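# Carry a ball from its gutter into the roofed box

## Task

Transfer the ball out of the gutter it rests in and into the box that belongs to the same arm. The box is roofed and open on one side, and pouring the ball in is allowed. The box must not be slid, raised, rotated or tipped beyond a small amount, or the attempt fails. If the ball drops noticeably below the table surfaces while no robot holds it, the attempt fails. The gutter only retains the ball while its open end is raised; if its handle is stood upright, the ball rolls out. Arm bases in metres, with heading in degrees counter-clockwise from +x: arm1 at x=-1.71 y=-0.30 z=+0.91 heading +11; arm2 at x=+0.00 y=+0.06 z=+0.95 heading +102; arm3 at x=+1.71 y=+0.47 z=+0.88 heading -167. At the end the gripper must release and the arm must back away; anything that stays in place only because a robot holds it does not count.

## Robot and tools

Robots and cameras. Three identical i2rt Big YAM arms, arm1, arm2 and arm3, each with six joints, a two-finger gripper and a wrist camera (arm1_cam_wrist, arm2_cam_wrist, arm3_cam_wrist). With joints 1 and 6 at zero and the hand level and pointing forward, the wrist camera rides on top of the hand looking toward the fingertips. Reach is roughly 1.0 m from the joint-1 axis. Fixed room cameras: cam_end_1, cam_end_2, cam_gap_1, cam_gap_2, cam_side, cam_top.

Frame. One shared scene frame, origin on the floor, +z up, distances in metres. The base positions and headings are listed in the task. The hand point is the midpoint between fingertips; its z axis runs along the fingers and the fingers close along its y axis. Calls never use hand poses, though; all motion is given in joint space.

execute_actions. Argument actions is a list holding either zero or one action. The action is an object keyed by arm name (arm1, arm2, arm3); each present arm has a single key joints, itself an object mapping joint names to absolute targets (not offsets). Joint names, units and allowed ranges: joint1_rad -2.879 to 2.879 (rotation about the base, positive counter-clockwise seen from above, 0 = along the base heading); joint2_rad 0 to 3.141 (shoulder; 0 has the upper arm pointing back and near horizontal, increasing lifts it up then forward); joint3_rad 0 to 3.019 (elbow; 0 is fully folded, increasing opens it); joint4_rad -1.692 to 1.57 (hand pitch, positive tips fingers up); joint5_rad -1.57 to 1.57 (hand yaw, positive toward the arm's right); joint6_rad -2.094 to 2.094 (hand roll, positive clockwise viewed from behind the hand); gripper_m 0 to 0.093 (fingertip gap in metres). Completion tolerances are ±0.045, ±0.14, ±0.09, ±0.055, ±0.03, ±0.035 rad and ±0.003 m respectively. Every motion in one action begins at once and may finish at different moments; one action runs at most 15 s. Joints can be omitted, but an omitted joint may still be driving toward an earlier target. Each joint has its own speed, so the hand may sweep a wide path between postures. An unknown key or a value outside range makes the whole call rejected with nothing moving. Optional cameras is a list of camera names (or all); omitted or null gives every camera, an empty list gives none. An empty actions list just reports state and images.

wait: seconds from 0 to 10; commands nothing new and returns the same report as an empty action.

zoom_image: camera plus region [x0, y0, x1, y1] in pixels of that camera's last full image, origin top-left, no bigger than 504 by 504.

finished_scene: scene = current scene number; it is final and reports whether the goal was met, so the ball must already be resting in the box with the arm released and clear.

Reading results. The pictures line lists the cameras in image order. joint_status tells how each commanded motion ended: off_target (stopped away from target and may still push), contact_stop or time_out (target dropped, joint holds where it stopped, except a timed-out joint that keeps pushing toward its target or toward one clamped within 0.375, 0.375, 0.113, 0.225, 0.075, 0.3 rad of its position for joints 1 to 6). joint command not followed, often with a cause line, means a safety check refused the arm's joint targets (the gripper part still runs); those joints show not_followed and the arm may retry them on later actions until new acceptable targets are given. on_its_own lists what the call did not command; its held at value is the target being held, not the actual position. To relieve a joint that keeps pushing, command its reported position. A target very close to the current position may produce no motion. Joints carrying a load droop.

Hazards. The arms do not stop on contact and can push hard. A hard squeeze between two robots ends the run; hard impacts can too. The self/inter-arm collision check may react late and ignores fingers, gripper housings and wrist cameras, and no state line reports robot-robot contact. Robots do not wait for each other. Knocking items out of the work area fails the task; drops, slips, slams and heavy pushes cost quality. Loose objects may get brief random shoves. Sustained pushing or holding loads heats motors: MOTOR HOT appears from 85 °C, and at 100 °C the arm goes limp and falls (OVER-TEMPERATURE FAULT; affected keys read limit_stop_at_motor_heat, so resend targets). Gripper force is about 50 to 62 N per pad, lower on some. While you deliberate the robots keep executing the last command.

Strategy hints. Grip the gutter handle, keep its open end raised while carrying, then tilt it at the box opening so the ball rolls in without disturbing the box; afterwards open the gripper and retract.

Each tool is called after ">>>" by a JSON object that holds its "fn" and its "kwargs".

## Session

I'll start by checking the current state and camera views.

>>> {"fn": "execute_actions", "kwargs": {"actions": []}}

Scene clock: 0.00 s.
arm1.joint_positions: joint1_rad=+0.651 joint2_rad=+0.507 joint3_rad=+1.368 joint4_rad=-1.412 joint5_rad=+0.135 joint6_rad=+0.237 gripper_m=+0.095
arm1.joint_status: not commanded
arm1.hand: x=-1.5717 y=-0.1836 z=+1.4469 quat_wxyz=(-0.443, +0.229, -0.843, -0.202) (m; scene frame)
arm2.joint_positions: joint1_rad=+0.163 joint2_rad=+0.550 joint3_rad=+1.643 joint4_rad=-1.558 joint5_rad=-0.123 joint6_rad=+0.332 gripper_m=+0.094
arm2.joint_status: not commanded
arm2.hand: x=-0.0645 y=+0.1728 z=+1.5627 quat_wxyz=(-0.173, +0.635, -0.563, -0.501) (m; scene frame)
arm3.joint_positions: joint1_rad=+0.511 joint2_rad=+0.562 joint3_rad=+1.559 joint4_rad=-1.141 joint5_rad=-0.281 joint6_rad=-0.649 gripper_m=+0.095
arm3.joint_status: not commanded
arm3.hand: x=+1.6122 y=+0.3134 z=+1.5550 quat_wxyz=(-0.132, -0.518, -0.548, +0.643) (m; scene frame)
pictures: arm1_cam_wrist, arm2_cam_wrist, arm3_cam_wrist, cam_end_1, cam_end_2, cam_gap_1, cam_gap_2, cam_side, cam_top
Images, in order (width x height): arm1_cam_wrist 616x616, arm2_cam_wrist 616x616, arm3_cam_wrist 616x616, cam_end_1 504x504, cam_end_2 504x504, cam_gap_1 504x504, cam_gap_2 504x504, cam_side 504x504, cam_top 504x504.

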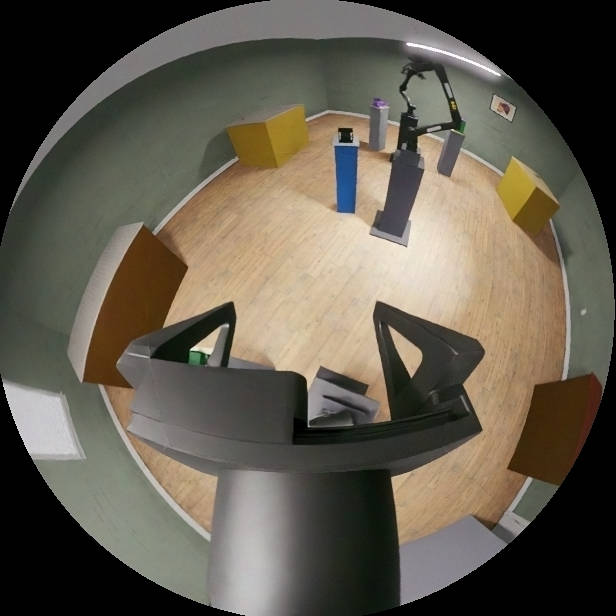

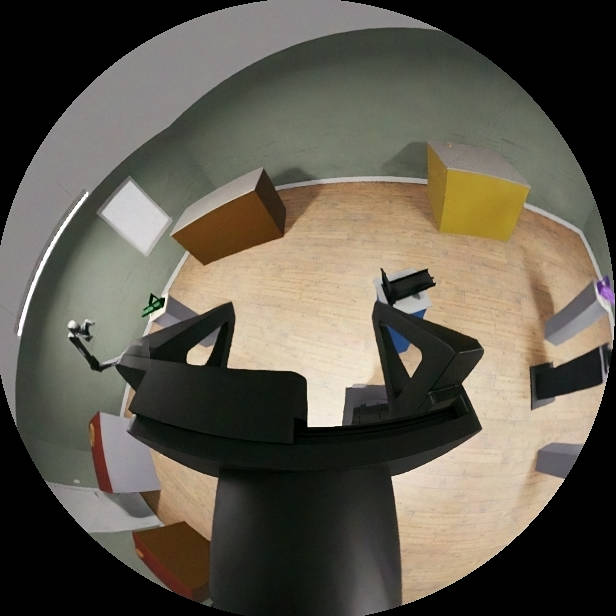

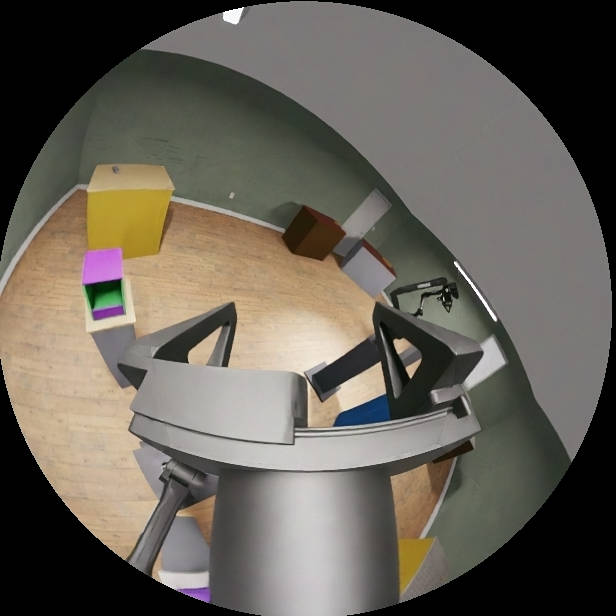

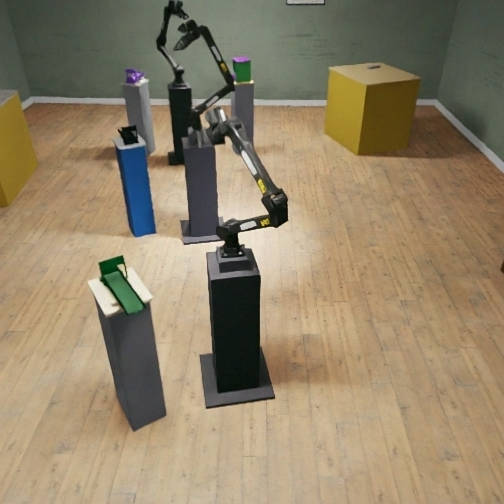

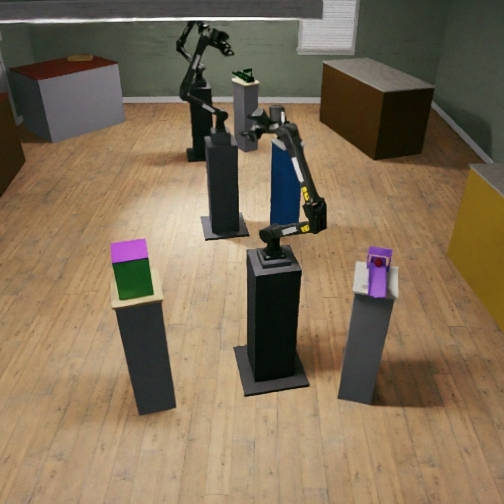

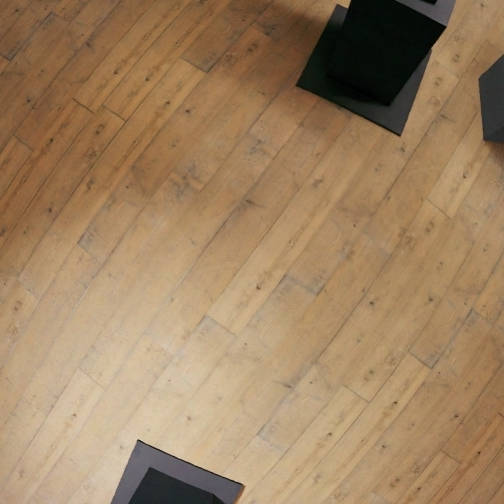

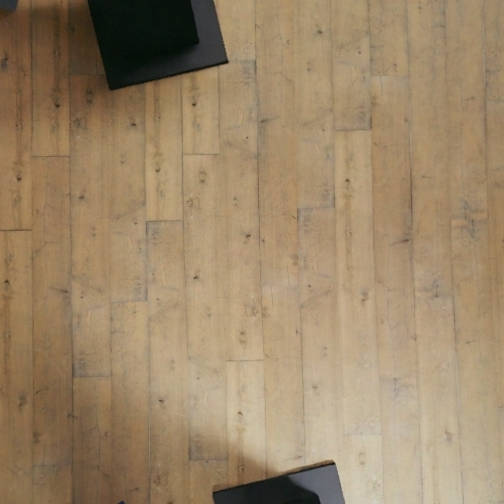

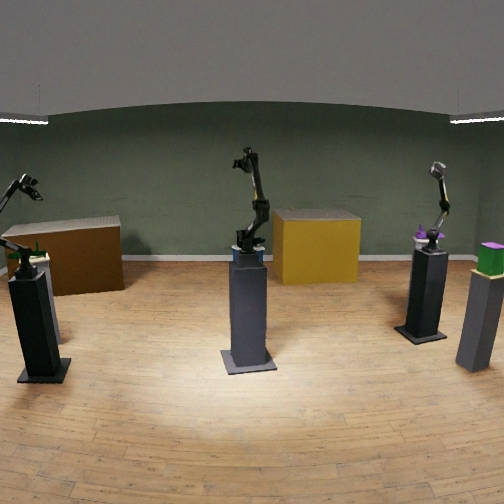

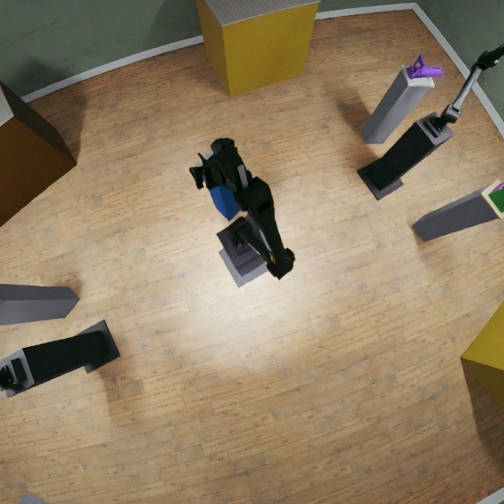

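>>> {"fn": "zoom_image", "kwargs": {"camera": "cam_end_2", "region": [320, 230, 440, 350]}}

>>> {"fn": "zoom_image", "kwargs": {"camera": "cam_end_2", "region": [80, 220, 200, 340]}}

>>> {"fn": "zoom_image", "kwargs": {"camera": "arm3_cam_wrist", "region": [60, 230, 180, 350]}}

>>> {"fn": "zoom_image", "kwargs": {"camera": "cam_top", "region": [380, 30, 504, 240]}}

>>> {"fn": "zoom_image", "kwargs": {"camera": "cam_end_1", "region": [70, 240, 170, 340]}}

>>> {"fn": "zoom_image", "kwargs": {"camera": "cam_side", "region": [380, 150, 504, 300]}}

Region (320, 230, 440, 350) of cam_end_2's 504x504 image, scaled by 4.200, with more detail than that image has.

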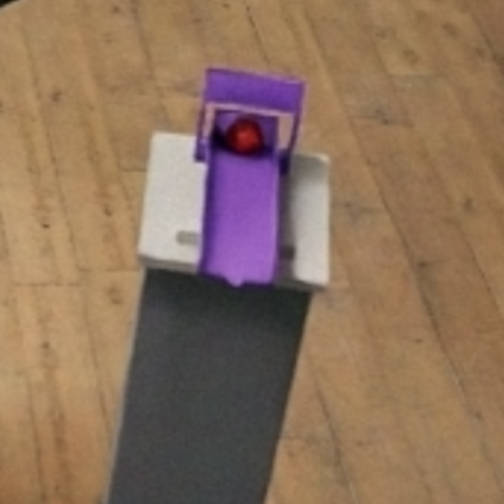

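Region (80, 220, 200, 340) of cam_end_2's 504x504 image, scaled by 4.200, with more detail than that image has.

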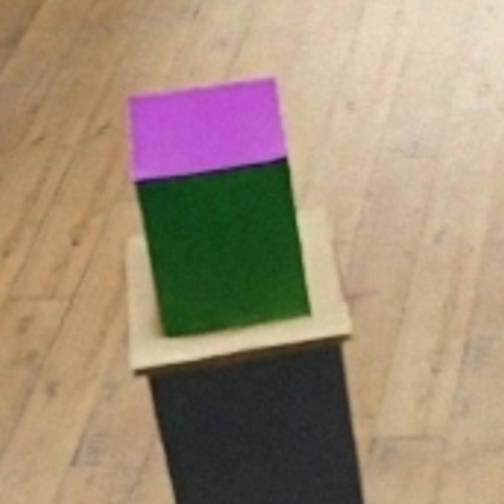

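Region (60, 230, 180, 350) of arm3_cam_wrist's 616x616 image, scaled by 4.200, with more detail than that image has.

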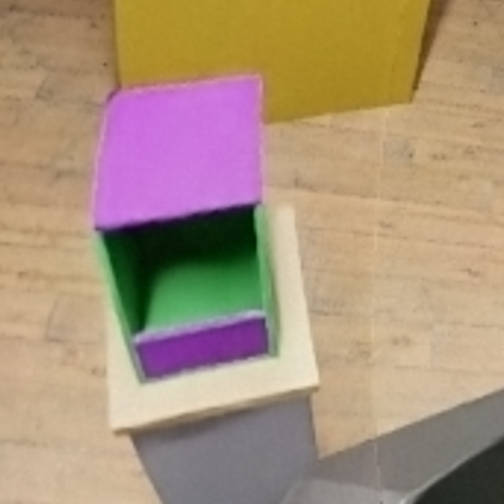

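Region (380, 30, 504, 240) of cam_top's 504x504 image, scaled by 2.400, with more detail than that image has; it fills the left 298 columns of this view, and the rest is white.

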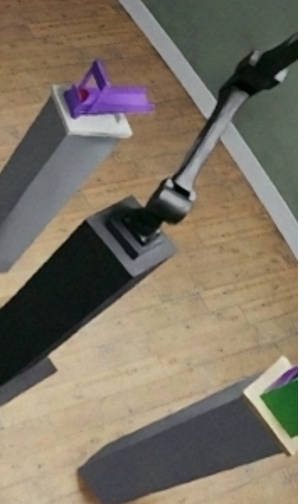

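Region (70, 240, 170, 340) of cam_end_1's 504x504 image, scaled by 5.040, with more detail than that image has.

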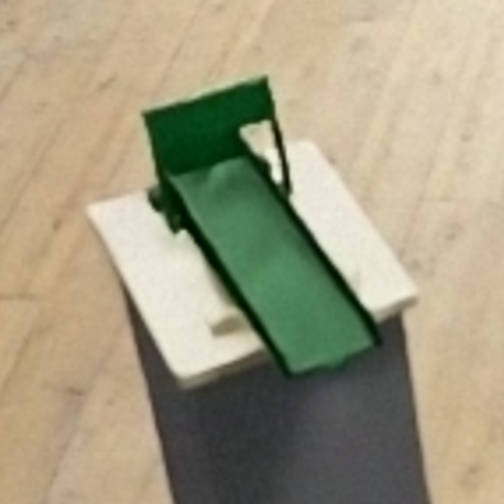

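Region (380, 150, 504, 300) of cam_side's 504x504 image, scaled by 3.360, with more detail than that image has; it fills the left 417 columns of this view, and the rest is white.

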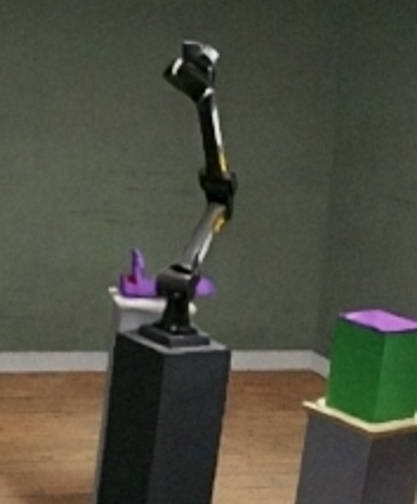

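>>> {"fn": "zoom_image", "kwargs": {"camera": "cam_end_1", "region": [110, 40, 270, 160]}}

>>> {"fn": "zoom_image", "kwargs": {"camera": "arm2_cam_wrist", "region": [500, 240, 616, 400]}}

>>> {"fn": "zoom_image", "kwargs": {"camera": "arm2_cam_wrist", "region": [360, 250, 460, 330]}}

>>> {"fn": "zoom_image", "kwargs": {"camera": "arm1_cam_wrist", "region": [310, 80, 490, 200]}}

Region (110, 40, 270, 160) of cam_end_1's 504x504 image, scaled by 3.150, with more detail than that image has; it fills the top 378 rows of this view, and the rest is white.

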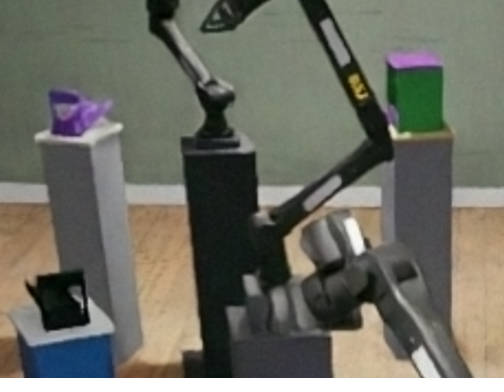

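Region (500, 240, 616, 400) of arm2_cam_wrist's 616x616 image, scaled by 3.150, with more detail than that image has; it fills the left 365 columns of this view, and the rest is white.

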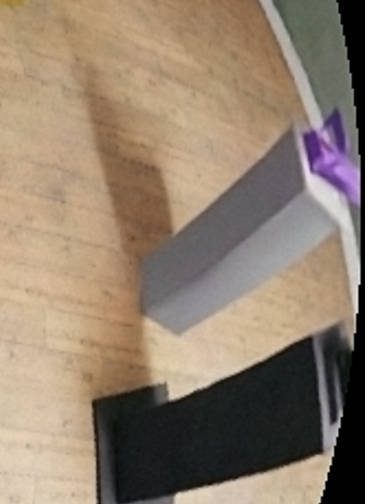

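Region (360, 250, 460, 330) of arm2_cam_wrist's 616x616 image, scaled by 5.040, with more detail than that image has; it fills the top 403 rows of this view, and the rest is white.

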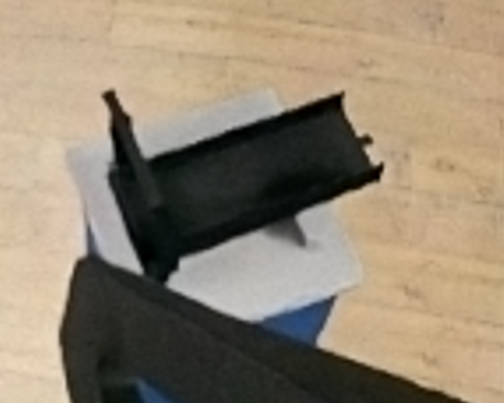

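Region (310, 80, 490, 200) of arm1_cam_wrist's 616x616 image, scaled by 2.800, with more detail than that image has.

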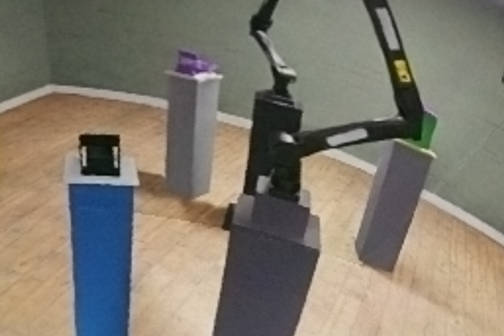

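>>> {"fn": "execute_actions", "kwargs": {"actions": [{"arm1":{"joints":{"joint4_rad":-0.3,"joint5_rad":0,"joint6_rad":0}},"arm2":{"joints":{"joint3_rad":2.3,"joint5_rad":0,"joint6_rad":0}},"arm3":{"joints":{"joint1_rad":-1.7,"joint2_rad":1.1,"joint3_rad":1.3,"joint4_rad":-1.4,"joint5_rad":0,"joint6_rad":0}}}], "cameras": ["arm3_cam_wrist","cam_end_2","cam_top","cam_side"]}}

Scene clock: 4.67 s.
arm1.joint_positions: joint1_rad=+0.651 joint2_rad=+0.507 joint3_rad=+1.368 joint4_rad=-0.318 joint5_rad=+0.003 joint6_rad=+0.015 gripper_m=+0.095
arm1.joint_status: all done
arm1.hand: x=-1.5841 y=-0.1663 z=+1.7020 quat_wxyz=(-0.789, +0.196, -0.455, -0.364) (m; scene frame)
arm2.joint_positions: joint1_rad=+0.163 joint2_rad=+0.532 joint3_rad=+2.305 joint4_rad=-1.558 joint5_rad=-0.004 joint6_rad=+0.011 gripper_m=+0.094
arm2.joint_status: all done
arm2.hand: x=+0.0417 y=-0.0399 z=+1.7530 quat_wxyz=(-0.435, +0.515, -0.353, -0.649) (m; scene frame)
arm3.joint_positions: joint1_rad=-1.700 joint2_rad=+1.112 joint3_rad=+1.275 joint4_rad=-1.389 joint5_rad=+0.001 joint6_rad=-0.009 gripper_m=+0.095
arm3.joint_status: all done
arm3.hand: x=+1.6822 y=+0.8438 z=+1.2100 quat_wxyz=(+0.117, -0.730, +0.661, +0.127) (m; scene frame)
pictures: arm3_cam_wrist, cam_end_2, cam_side, cam_top
Images, in order (width x height): arm3_cam_wrist 616x616, cam_end_2 504x504, cam_side 504x504, cam_top 504x504.

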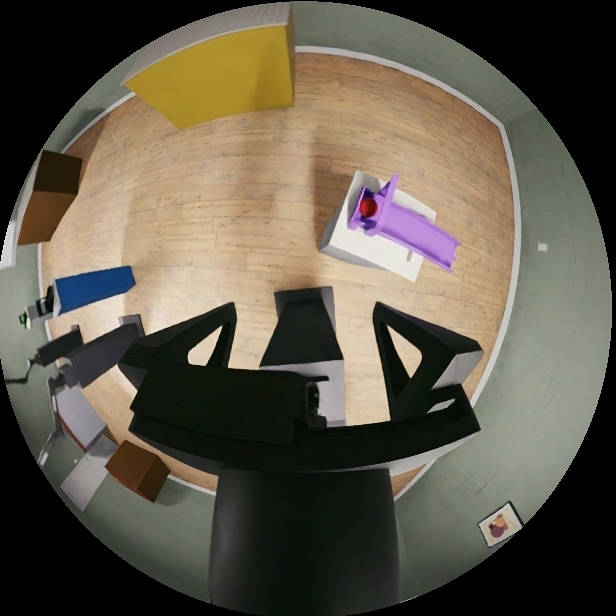

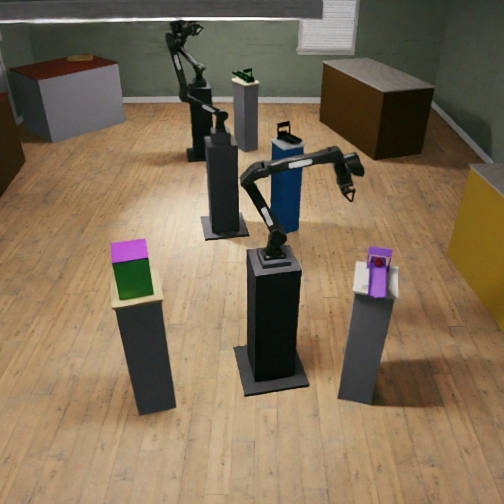

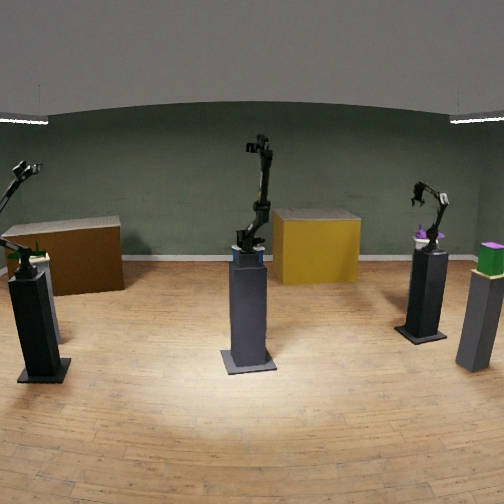

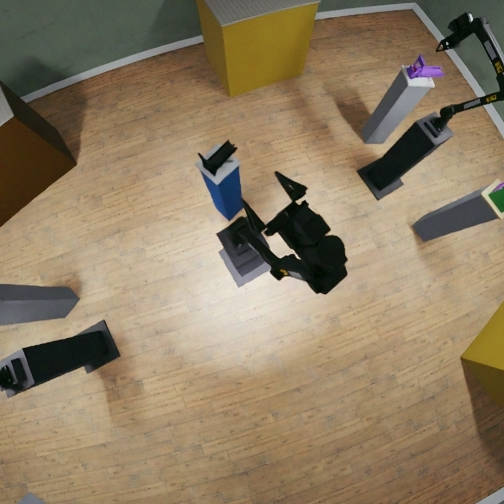

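>>> {"fn": "zoom_image", "kwargs": {"camera": "arm3_cam_wrist", "region": [0, 250, 160, 410]}}

>>> {"fn": "zoom_image", "kwargs": {"camera": "arm3_cam_wrist", "region": [310, 150, 480, 300]}}

Region (0, 250, 160, 410) of arm3_cam_wrist's 616x616 image, scaled by 3.150, with more detail than that image has.

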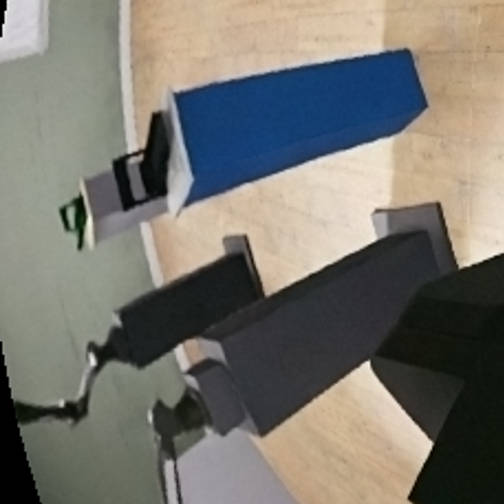

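Region (310, 150, 480, 300) of arm3_cam_wrist's 616x616 image, scaled by 2.965, with more detail than that image has; it fills the top 445 rows of this view, and the rest is white.

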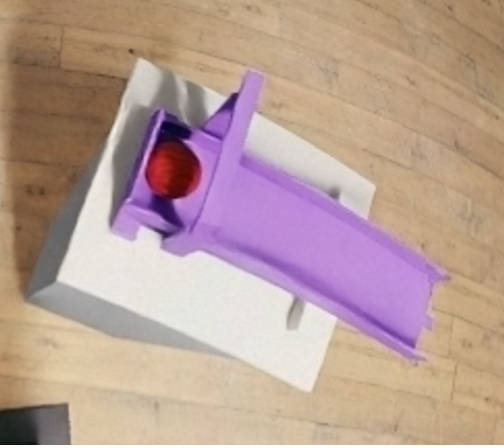

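>>> {"fn": "execute_actions", "kwargs": {"actions": [{"arm3":{"joints":{"joint1_rad":-1.953,"joint2_rad":1.707,"joint3_rad":1.684,"joint4_rad":-1.548,"joint5_rad":0,"joint6_rad":0}}}], "cameras": ["arm3_cam_wrist","cam_end_2","cam_side"]}}

Scene clock: 9.97 s.
arm1.joint_positions: joint1_rad=+0.651 joint2_rad=+0.507 joint3_rad=+1.368 joint4_rad=-0.318 joint5_rad=+0.003 joint6_rad=+0.015 gripper_m=+0.095
arm1.joint_status: not commanded
arm1.hand: x=-1.5841 y=-0.1663 z=+1.7020 quat_wxyz=(-0.789, +0.196, -0.455, -0.364) (m; scene frame)
arm2.joint_positions: joint1_rad=+0.163 joint2_rad=+0.532 joint3_rad=+2.305 joint4_rad=-1.558 joint5_rad=-0.004 joint6_rad=+0.011 gripper_m=+0.094
arm2.joint_status: not commanded
arm2.hand: x=+0.0417 y=-0.0399 z=+1.7530 quat_wxyz=(-0.435, +0.515, -0.353, -0.649) (m; scene frame)
arm3.joint_positions: joint1_rad=-1.960 joint2_rad=+1.720 joint3_rad=+1.636 joint4_rad=-1.537 joint5_rad=+0.000 joint6_rad=-0.009 gripper_m=+0.095
arm3.joint_status: all done
arm3.hand: x=+1.8026 y=+0.9765 z=+1.0963 quat_wxyz=(-0.020, -0.648, +0.762, -0.015) (m; scene frame)
pictures: arm3_cam_wrist, cam_end_2, cam_side
Images, in order (width x height): arm3_cam_wrist 616x616, cam_end_2 504x504, cam_side 504x504.

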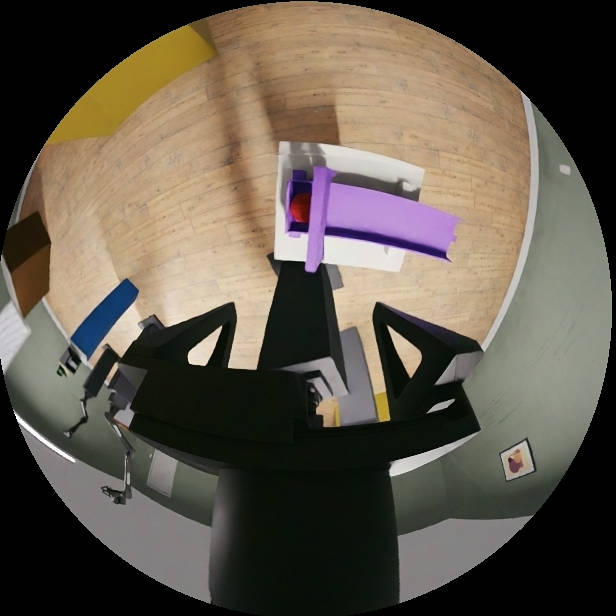

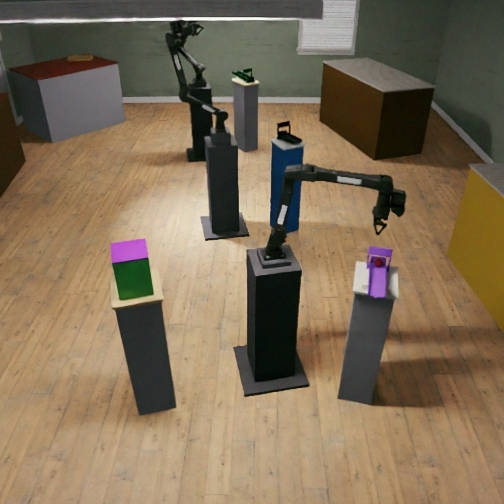

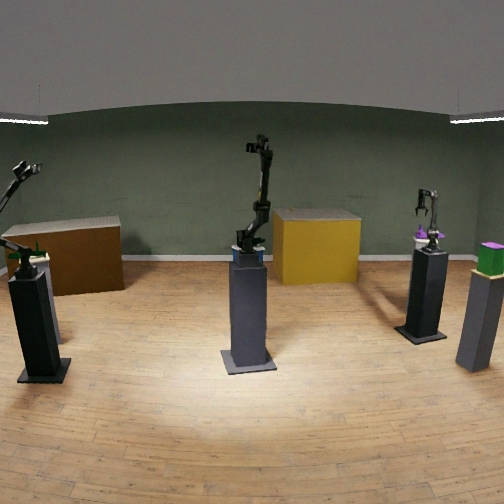

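>>> {"fn": "zoom_image", "kwargs": {"camera": "arm3_cam_wrist", "region": [250, 130, 480, 310]}}

>>> {"fn": "zoom_image", "kwargs": {"camera": "cam_end_2", "region": [330, 170, 430, 310]}}

>>> {"fn": "zoom_image", "kwargs": {"camera": "cam_side", "region": [400, 180, 460, 260]}}

Region (250, 130, 480, 310) of arm3_cam_wrist's 616x616 image, scaled by 2.191, with more detail than that image has; it fills the top 394 rows of this view, and the rest is white.

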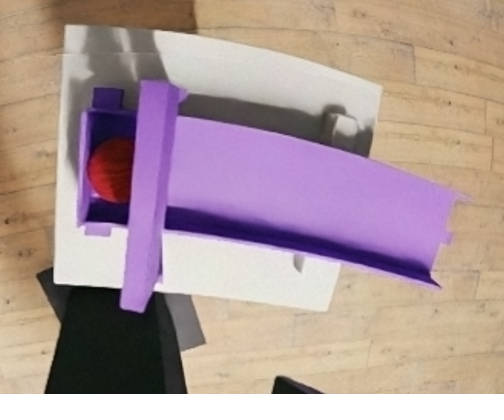

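Region (330, 170, 430, 310) of cam_end_2's 504x504 image, scaled by 3.600, with more detail than that image has; it fills the left 360 columns of this view, and the rest is white.

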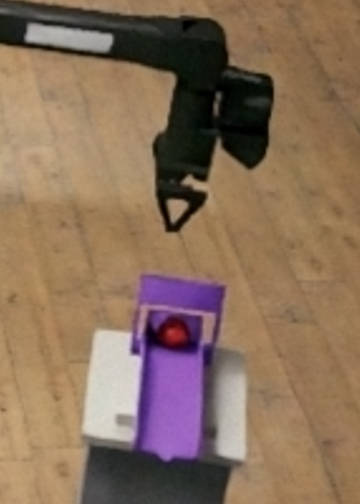

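Region (400, 180, 460, 260) of cam_side's 504x504 image, scaled by 6.300, with more detail than that image has; it fills the left 378 columns of this view, and the rest is white.

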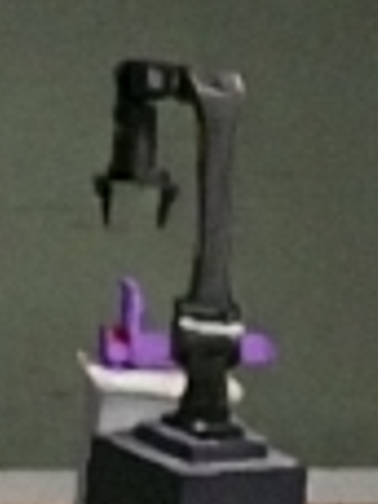

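>>> {"fn": "execute_actions", "kwargs": {"actions": [{"arm3":{"joints":{"joint1_rad":-1.900,"joint2_rad":1.793,"joint3_rad":1.615,"joint4_rad":-1.405,"joint5_rad":0.238,"joint6_rad":0.18}}}], "cameras": ["arm3_cam_wrist","cam_end_2","cam_side"]}}

>>> {"fn": "zoom_image", "kwargs": {"camera": "arm3_cam_wrist", "region": [200, 120, 480, 340]}}

>>> {"fn": "zoom_image", "kwargs": {"camera": "cam_side", "region": [400, 180, 460, 260]}}

>>> {"fn": "zoom_image", "kwargs": {"camera": "cam_end_2", "region": [330, 170, 430, 310]}}

Scene clock: 12.70 s.
arm1.joint_positions: joint1_rad=+0.651 joint2_rad=+0.507 joint3_rad=+1.368 joint4_rad=-0.318 joint5_rad=+0.003 joint6_rad=+0.015 gripper_m=+0.095
arm1.joint_status: not commanded
arm1.hand: x=-1.5841 y=-0.1663 z=+1.7020 quat_wxyz=(-0.789, +0.196, -0.455, -0.364) (m; scene frame)
arm2.joint_positions: joint1_rad=+0.163 joint2_rad=+0.532 joint3_rad=+2.305 joint4_rad=-1.558 joint5_rad=-0.004 joint6_rad=+0.011 gripper_m=+0.094
arm2.joint_status: not commanded
arm2.hand: x=+0.0417 y=-0.0399 z=+1.7530 quat_wxyz=(-0.435, +0.515, -0.353, -0.649) (m; scene frame)
arm3.joint_positions: joint1_rad=-1.894 joint2_rad=+1.796 joint3_rad=+1.611 joint4_rad=-1.418 joint5_rad=+0.236 joint6_rad=+0.169 gripper_m=+0.095
arm3.joint_status: all done
arm3.hand: x=+1.8117 y=+1.0037 z=+1.0520 quat_wxyz=(+0.075, -0.602, +0.790, -0.091) (m; scene frame)
pictures: arm3_cam_wrist, cam_end_2, cam_side
Images, in order (width x height): arm3_cam_wrist 616x616, cam_end_2 504x504, cam_side 504x504.

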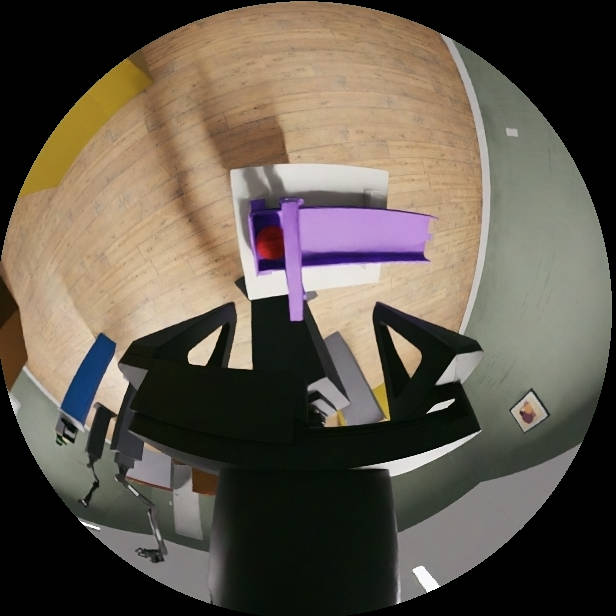

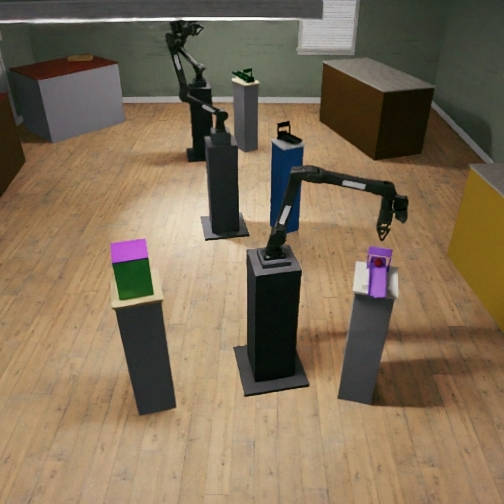

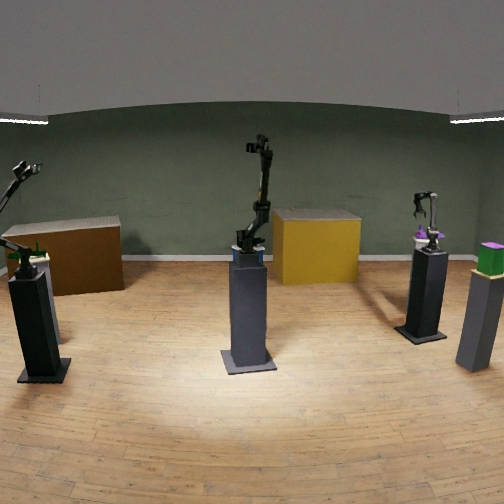

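Region (200, 120, 480, 340) of arm3_cam_wrist's 616x616 image, scaled by 1.800, with more detail than that image has; it fills the top 396 rows of this view, and the rest is white.

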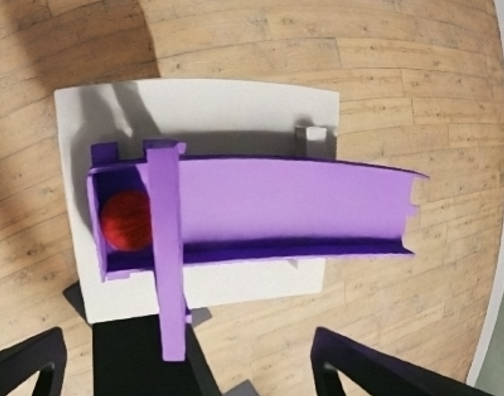

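Region (400, 180, 460, 260) of cam_side's 504x504 image, scaled by 6.300, with more detail than that image has; it fills the left 378 columns of this view, and the rest is white.

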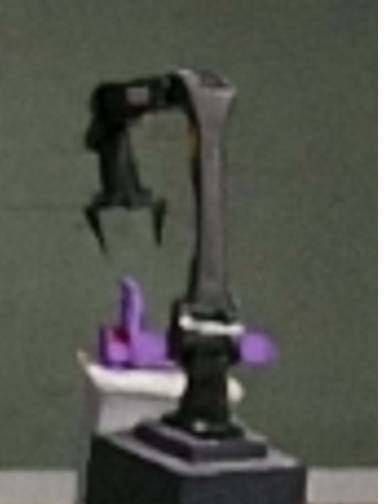

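Region (330, 170, 430, 310) of cam_end_2's 504x504 image, scaled by 3.600, with more detail than that image has; it fills the left 360 columns of this view, and the rest is white.

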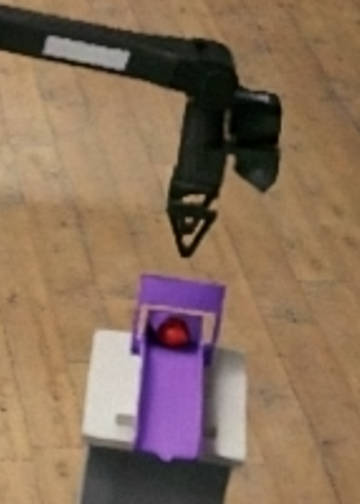

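>>> {"fn": "execute_actions", "kwargs": {"actions": [{"arm3":{"joints":{"joint1_rad":-1.905,"joint2_rad":1.838,"joint3_rad":1.503,"joint4_rad":-1.242,"joint5_rad":0.238,"joint6_rad":0.175}}}], "cameras": ["arm3_cam_wrist","cam_end_2","cam_side"]}}

>>> {"fn": "zoom_image", "kwargs": {"camera": "arm3_cam_wrist", "region": [180, 120, 480, 380]}}

>>> {"fn": "zoom_image", "kwargs": {"camera": "cam_end_2", "region": [330, 170, 430, 310]}}

>>> {"fn": "zoom_image", "kwargs": {"camera": "cam_side", "region": [400, 180, 460, 260]}}

Scene clock: 15.20 s.
arm1.joint_positions: joint1_rad=+0.651 joint2_rad=+0.507 joint3_rad=+1.368 joint4_rad=-0.318 joint5_rad=+0.003 joint6_rad=+0.015 gripper_m=+0.095
arm1.joint_status: not commanded
arm1.hand: x=-1.5841 y=-0.1663 z=+1.7020 quat_wxyz=(-0.789, +0.196, -0.455, -0.364) (m; scene frame)
arm2.joint_positions: joint1_rad=+0.163 joint2_rad=+0.532 joint3_rad=+2.305 joint4_rad=-1.558 joint5_rad=-0.004 joint6_rad=+0.011 gripper_m=+0.094
arm2.joint_status: not commanded
arm2.hand: x=+0.0417 y=-0.0399 z=+1.7530 quat_wxyz=(-0.435, +0.515, -0.353, -0.649) (m; scene frame)
arm3.joint_positions: joint1_rad=-1.896 joint2_rad=+1.841 joint3_rad=+1.499 joint4_rad=-1.255 joint5_rad=+0.236 joint6_rad=+0.170 gripper_m=+0.095
arm3.joint_status: all done
arm3.hand: x=+1.8128 y=+1.0049 z=+0.9870 quat_wxyz=(+0.077, -0.600, +0.791, -0.089) (m; scene frame)
pictures: arm3_cam_wrist, cam_end_2, cam_side
Images, in order (width x height): arm3_cam_wrist 616x616, cam_end_2 504x504, cam_side 504x504.

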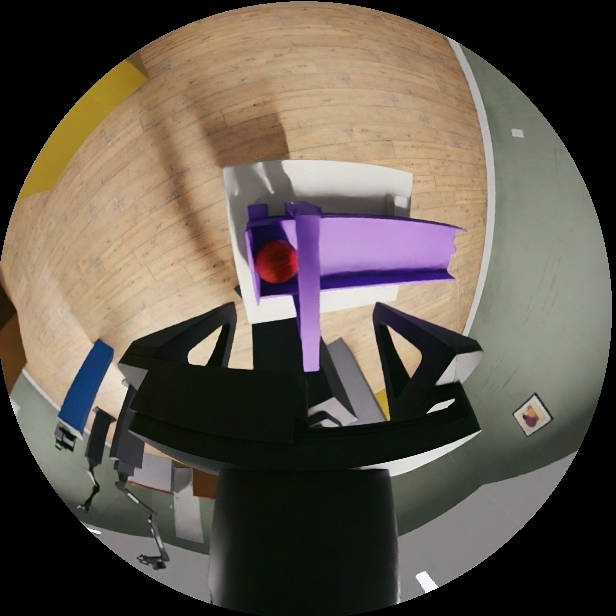

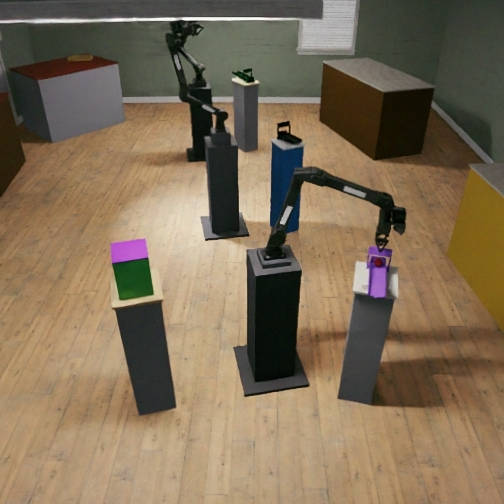

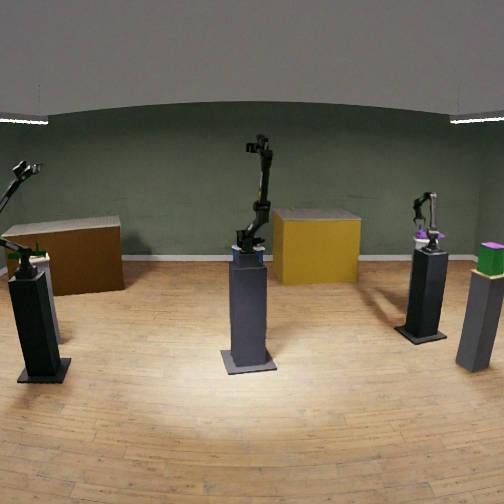

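Region (180, 120, 480, 380) of arm3_cam_wrist's 616x616 image, scaled by 1.680, with more detail than that image has; it fills the top 437 rows of this view, and the rest is white.

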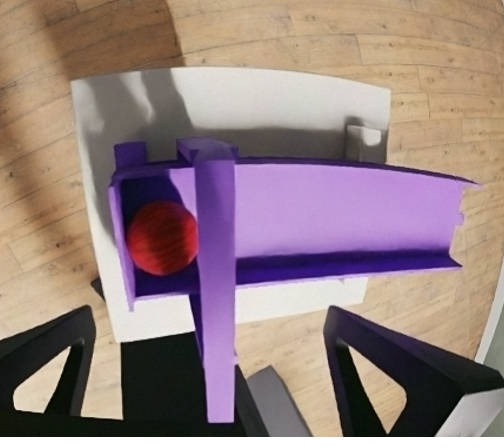

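Region (330, 170, 430, 310) of cam_end_2's 504x504 image, scaled by 3.600, with more detail than that image has; it fills the left 360 columns of this view, and the rest is white.

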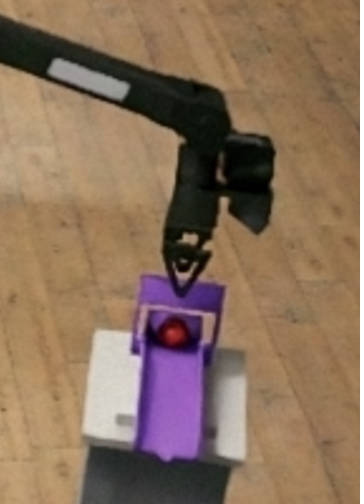

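Region (400, 180, 460, 260) of cam_side's 504x504 image, scaled by 6.300, with more detail than that image has; it fills the left 378 columns of this view, and the rest is white.

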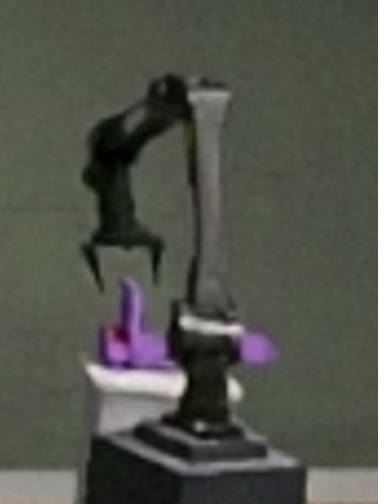

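>>> {"fn": "execute_actions", "kwargs": {"actions": [{"arm3":{"joints":{"joint1_rad":-1.918,"joint2_rad":1.853,"joint3_rad":1.465,"joint4_rad":-1.192,"joint5_rad":0.238,"joint6_rad":0.175}}}], "cameras": ["arm3_cam_wrist","cam_end_2"]}}

>>> {"fn": "zoom_image", "kwargs": {"camera": "arm3_cam_wrist", "region": [160, 120, 480, 420]}}

>>> {"fn": "zoom_image", "kwargs": {"camera": "cam_end_2", "region": [330, 170, 430, 310]}}

Scene clock: 16.60 s.
arm1.joint_positions: joint1_rad=+0.651 joint2_rad=+0.507 joint3_rad=+1.368 joint4_rad=-0.318 joint5_rad=+0.003 joint6_rad=+0.015 gripper_m=+0.095
arm1.joint_status: not commanded
arm1.hand: x=-1.5841 y=-0.1663 z=+1.7020 quat_wxyz=(-0.789, +0.196, -0.455, -0.364) (m; scene frame)
arm2.joint_positions: joint1_rad=+0.163 joint2_rad=+0.532 joint3_rad=+2.305 joint4_rad=-1.558 joint5_rad=-0.004 joint6_rad=+0.011 gripper_m=+0.094
arm2.joint_status: not commanded
arm2.hand: x=+0.0417 y=-0.0399 z=+1.7530 quat_wxyz=(-0.435, +0.515, -0.353, -0.649) (m; scene frame)
arm3.joint_positions: joint1_rad=-1.914 joint2_rad=+1.841 joint3_rad=+1.465 joint4_rad=-1.205 joint5_rad=+0.236 joint6_rad=+0.170 gripper_m=+0.095
arm3.joint_status: all done
arm3.hand: x=+1.8219 y=+1.0024 z=+0.9746 quat_wxyz=(+0.081, -0.593, +0.797, -0.084) (m; scene frame)
pictures: arm3_cam_wrist, cam_end_2
Images, in order (width x height): arm3_cam_wrist 616x616, cam_end_2 504x504.

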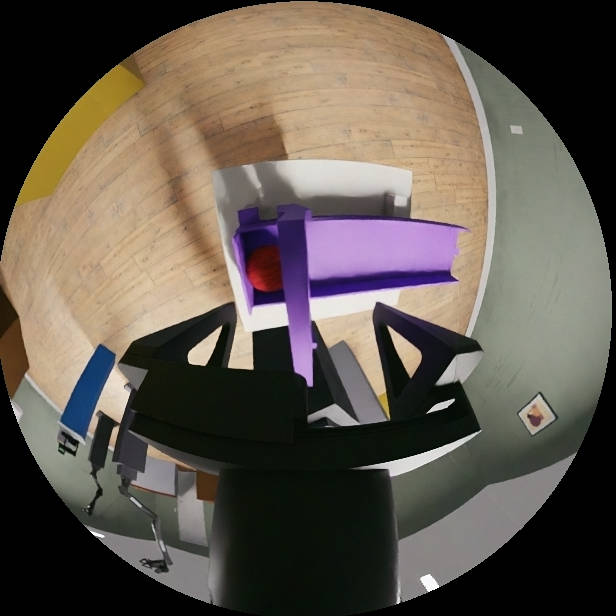

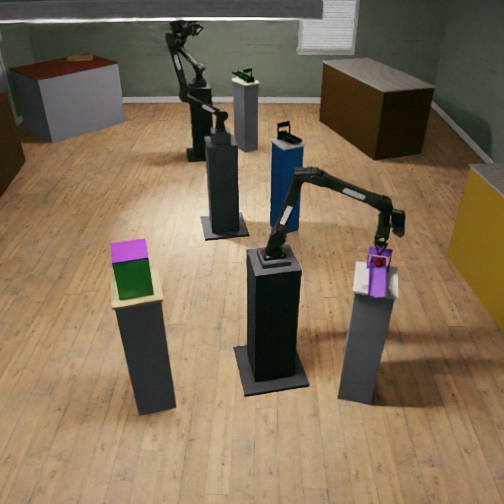

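Region (160, 120, 480, 420) of arm3_cam_wrist's 616x616 image, scaled by 1.575, with more detail than that image has; it fills the top 472 rows of this view, and the rest is white.

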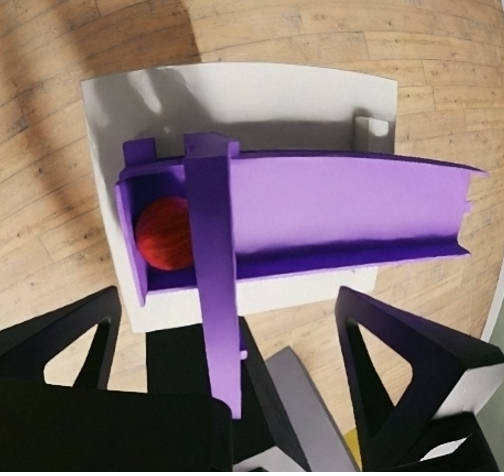

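Region (330, 170, 430, 310) of cam_end_2's 504x504 image, scaled by 3.600, with more detail than that image has; it fills the left 360 columns of this view, and the rest is white.

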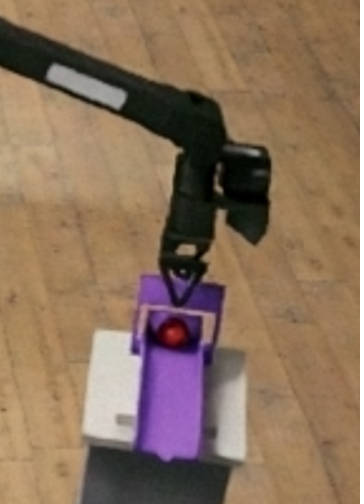

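>>> {"fn": "execute_actions", "kwargs": {"actions": [{"arm3":{"joints":{"joint2_rad":1.868,"joint4_rad":-1.178,"joint6_rad":0.135,"gripper_m":0.05}}}], "cameras": ["arm3_cam_wrist","cam_end_2"]}}

>>> {"fn": "zoom_image", "kwargs": {"camera": "arm3_cam_wrist", "region": [160, 120, 480, 420]}}

>>> {"fn": "zoom_image", "kwargs": {"camera": "cam_end_2", "region": [330, 170, 430, 310]}}

Scene clock: 17.73 s.
arm1.joint_positions: joint1_rad=+0.651 joint2_rad=+0.507 joint3_rad=+1.368 joint4_rad=-0.318 joint5_rad=+0.003 joint6_rad=+0.015 gripper_m=+0.095
arm1.joint_status: not commanded
arm1.hand: x=-1.5841 y=-0.1663 z=+1.7020 quat_wxyz=(-0.789, +0.196, -0.455, -0.364) (m; scene frame)
arm2.joint_positions: joint1_rad=+0.163 joint2_rad=+0.532 joint3_rad=+2.305 joint4_rad=-1.558 joint5_rad=-0.004 joint6_rad=+0.011 gripper_m=+0.094
arm2.joint_status: not commanded
arm2.hand: x=+0.0417 y=-0.0399 z=+1.7530 quat_wxyz=(-0.435, +0.515, -0.353, -0.649) (m; scene frame)
arm3.joint_positions: joint1_rad=-1.914 joint2_rad=+1.852 joint3_rad=+1.465 joint4_rad=-1.191 joint5_rad=+0.236 joint6_rad=+0.145 gripper_m=+0.050
arm3.joint_status: all done
arm3.hand: x=+1.8222 y=+1.0054 z=+0.9692 quat_wxyz=(+0.081, -0.602, +0.790, -0.084) (m; scene frame)
pictures: arm3_cam_wrist, cam_end_2
Images, in order (width x height): arm3_cam_wrist 616x616, cam_end_2 504x504.

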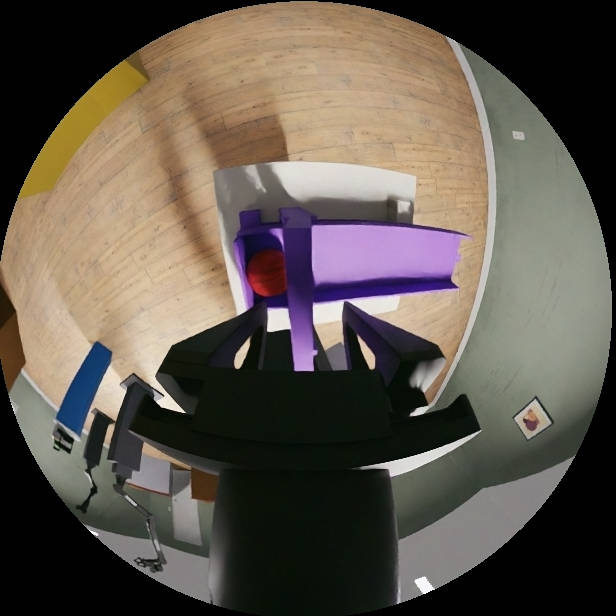

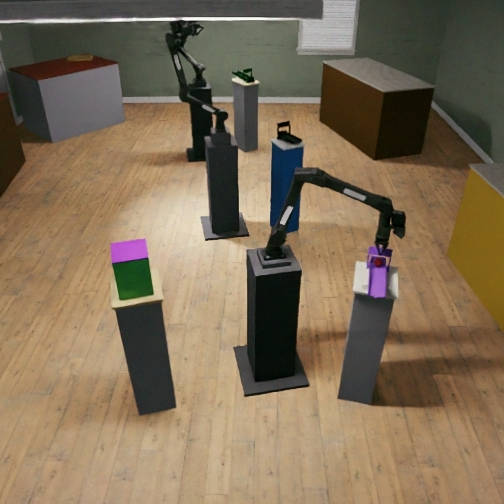

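Region (160, 120, 480, 420) of arm3_cam_wrist's 616x616 image, scaled by 1.575, with more detail than that image has; it fills the top 472 rows of this view, and the rest is white.

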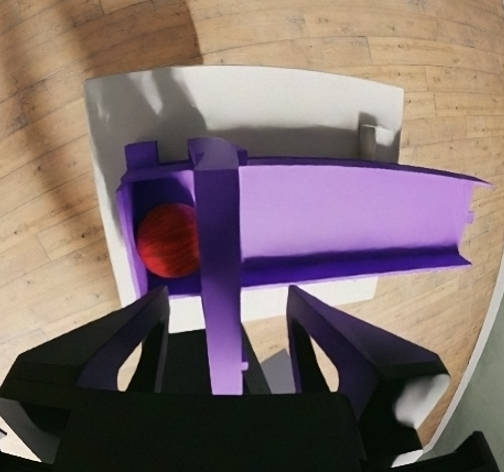

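Region (330, 170, 430, 310) of cam_end_2's 504x504 image, scaled by 3.600, with more detail than that image has; it fills the left 360 columns of this view, and the rest is white.

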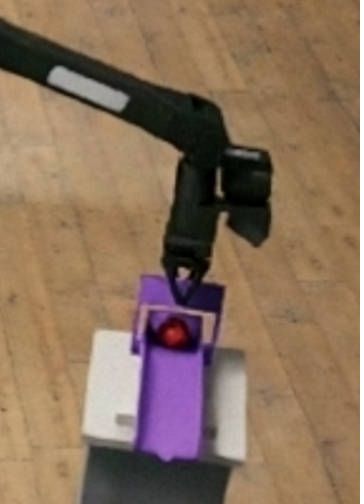

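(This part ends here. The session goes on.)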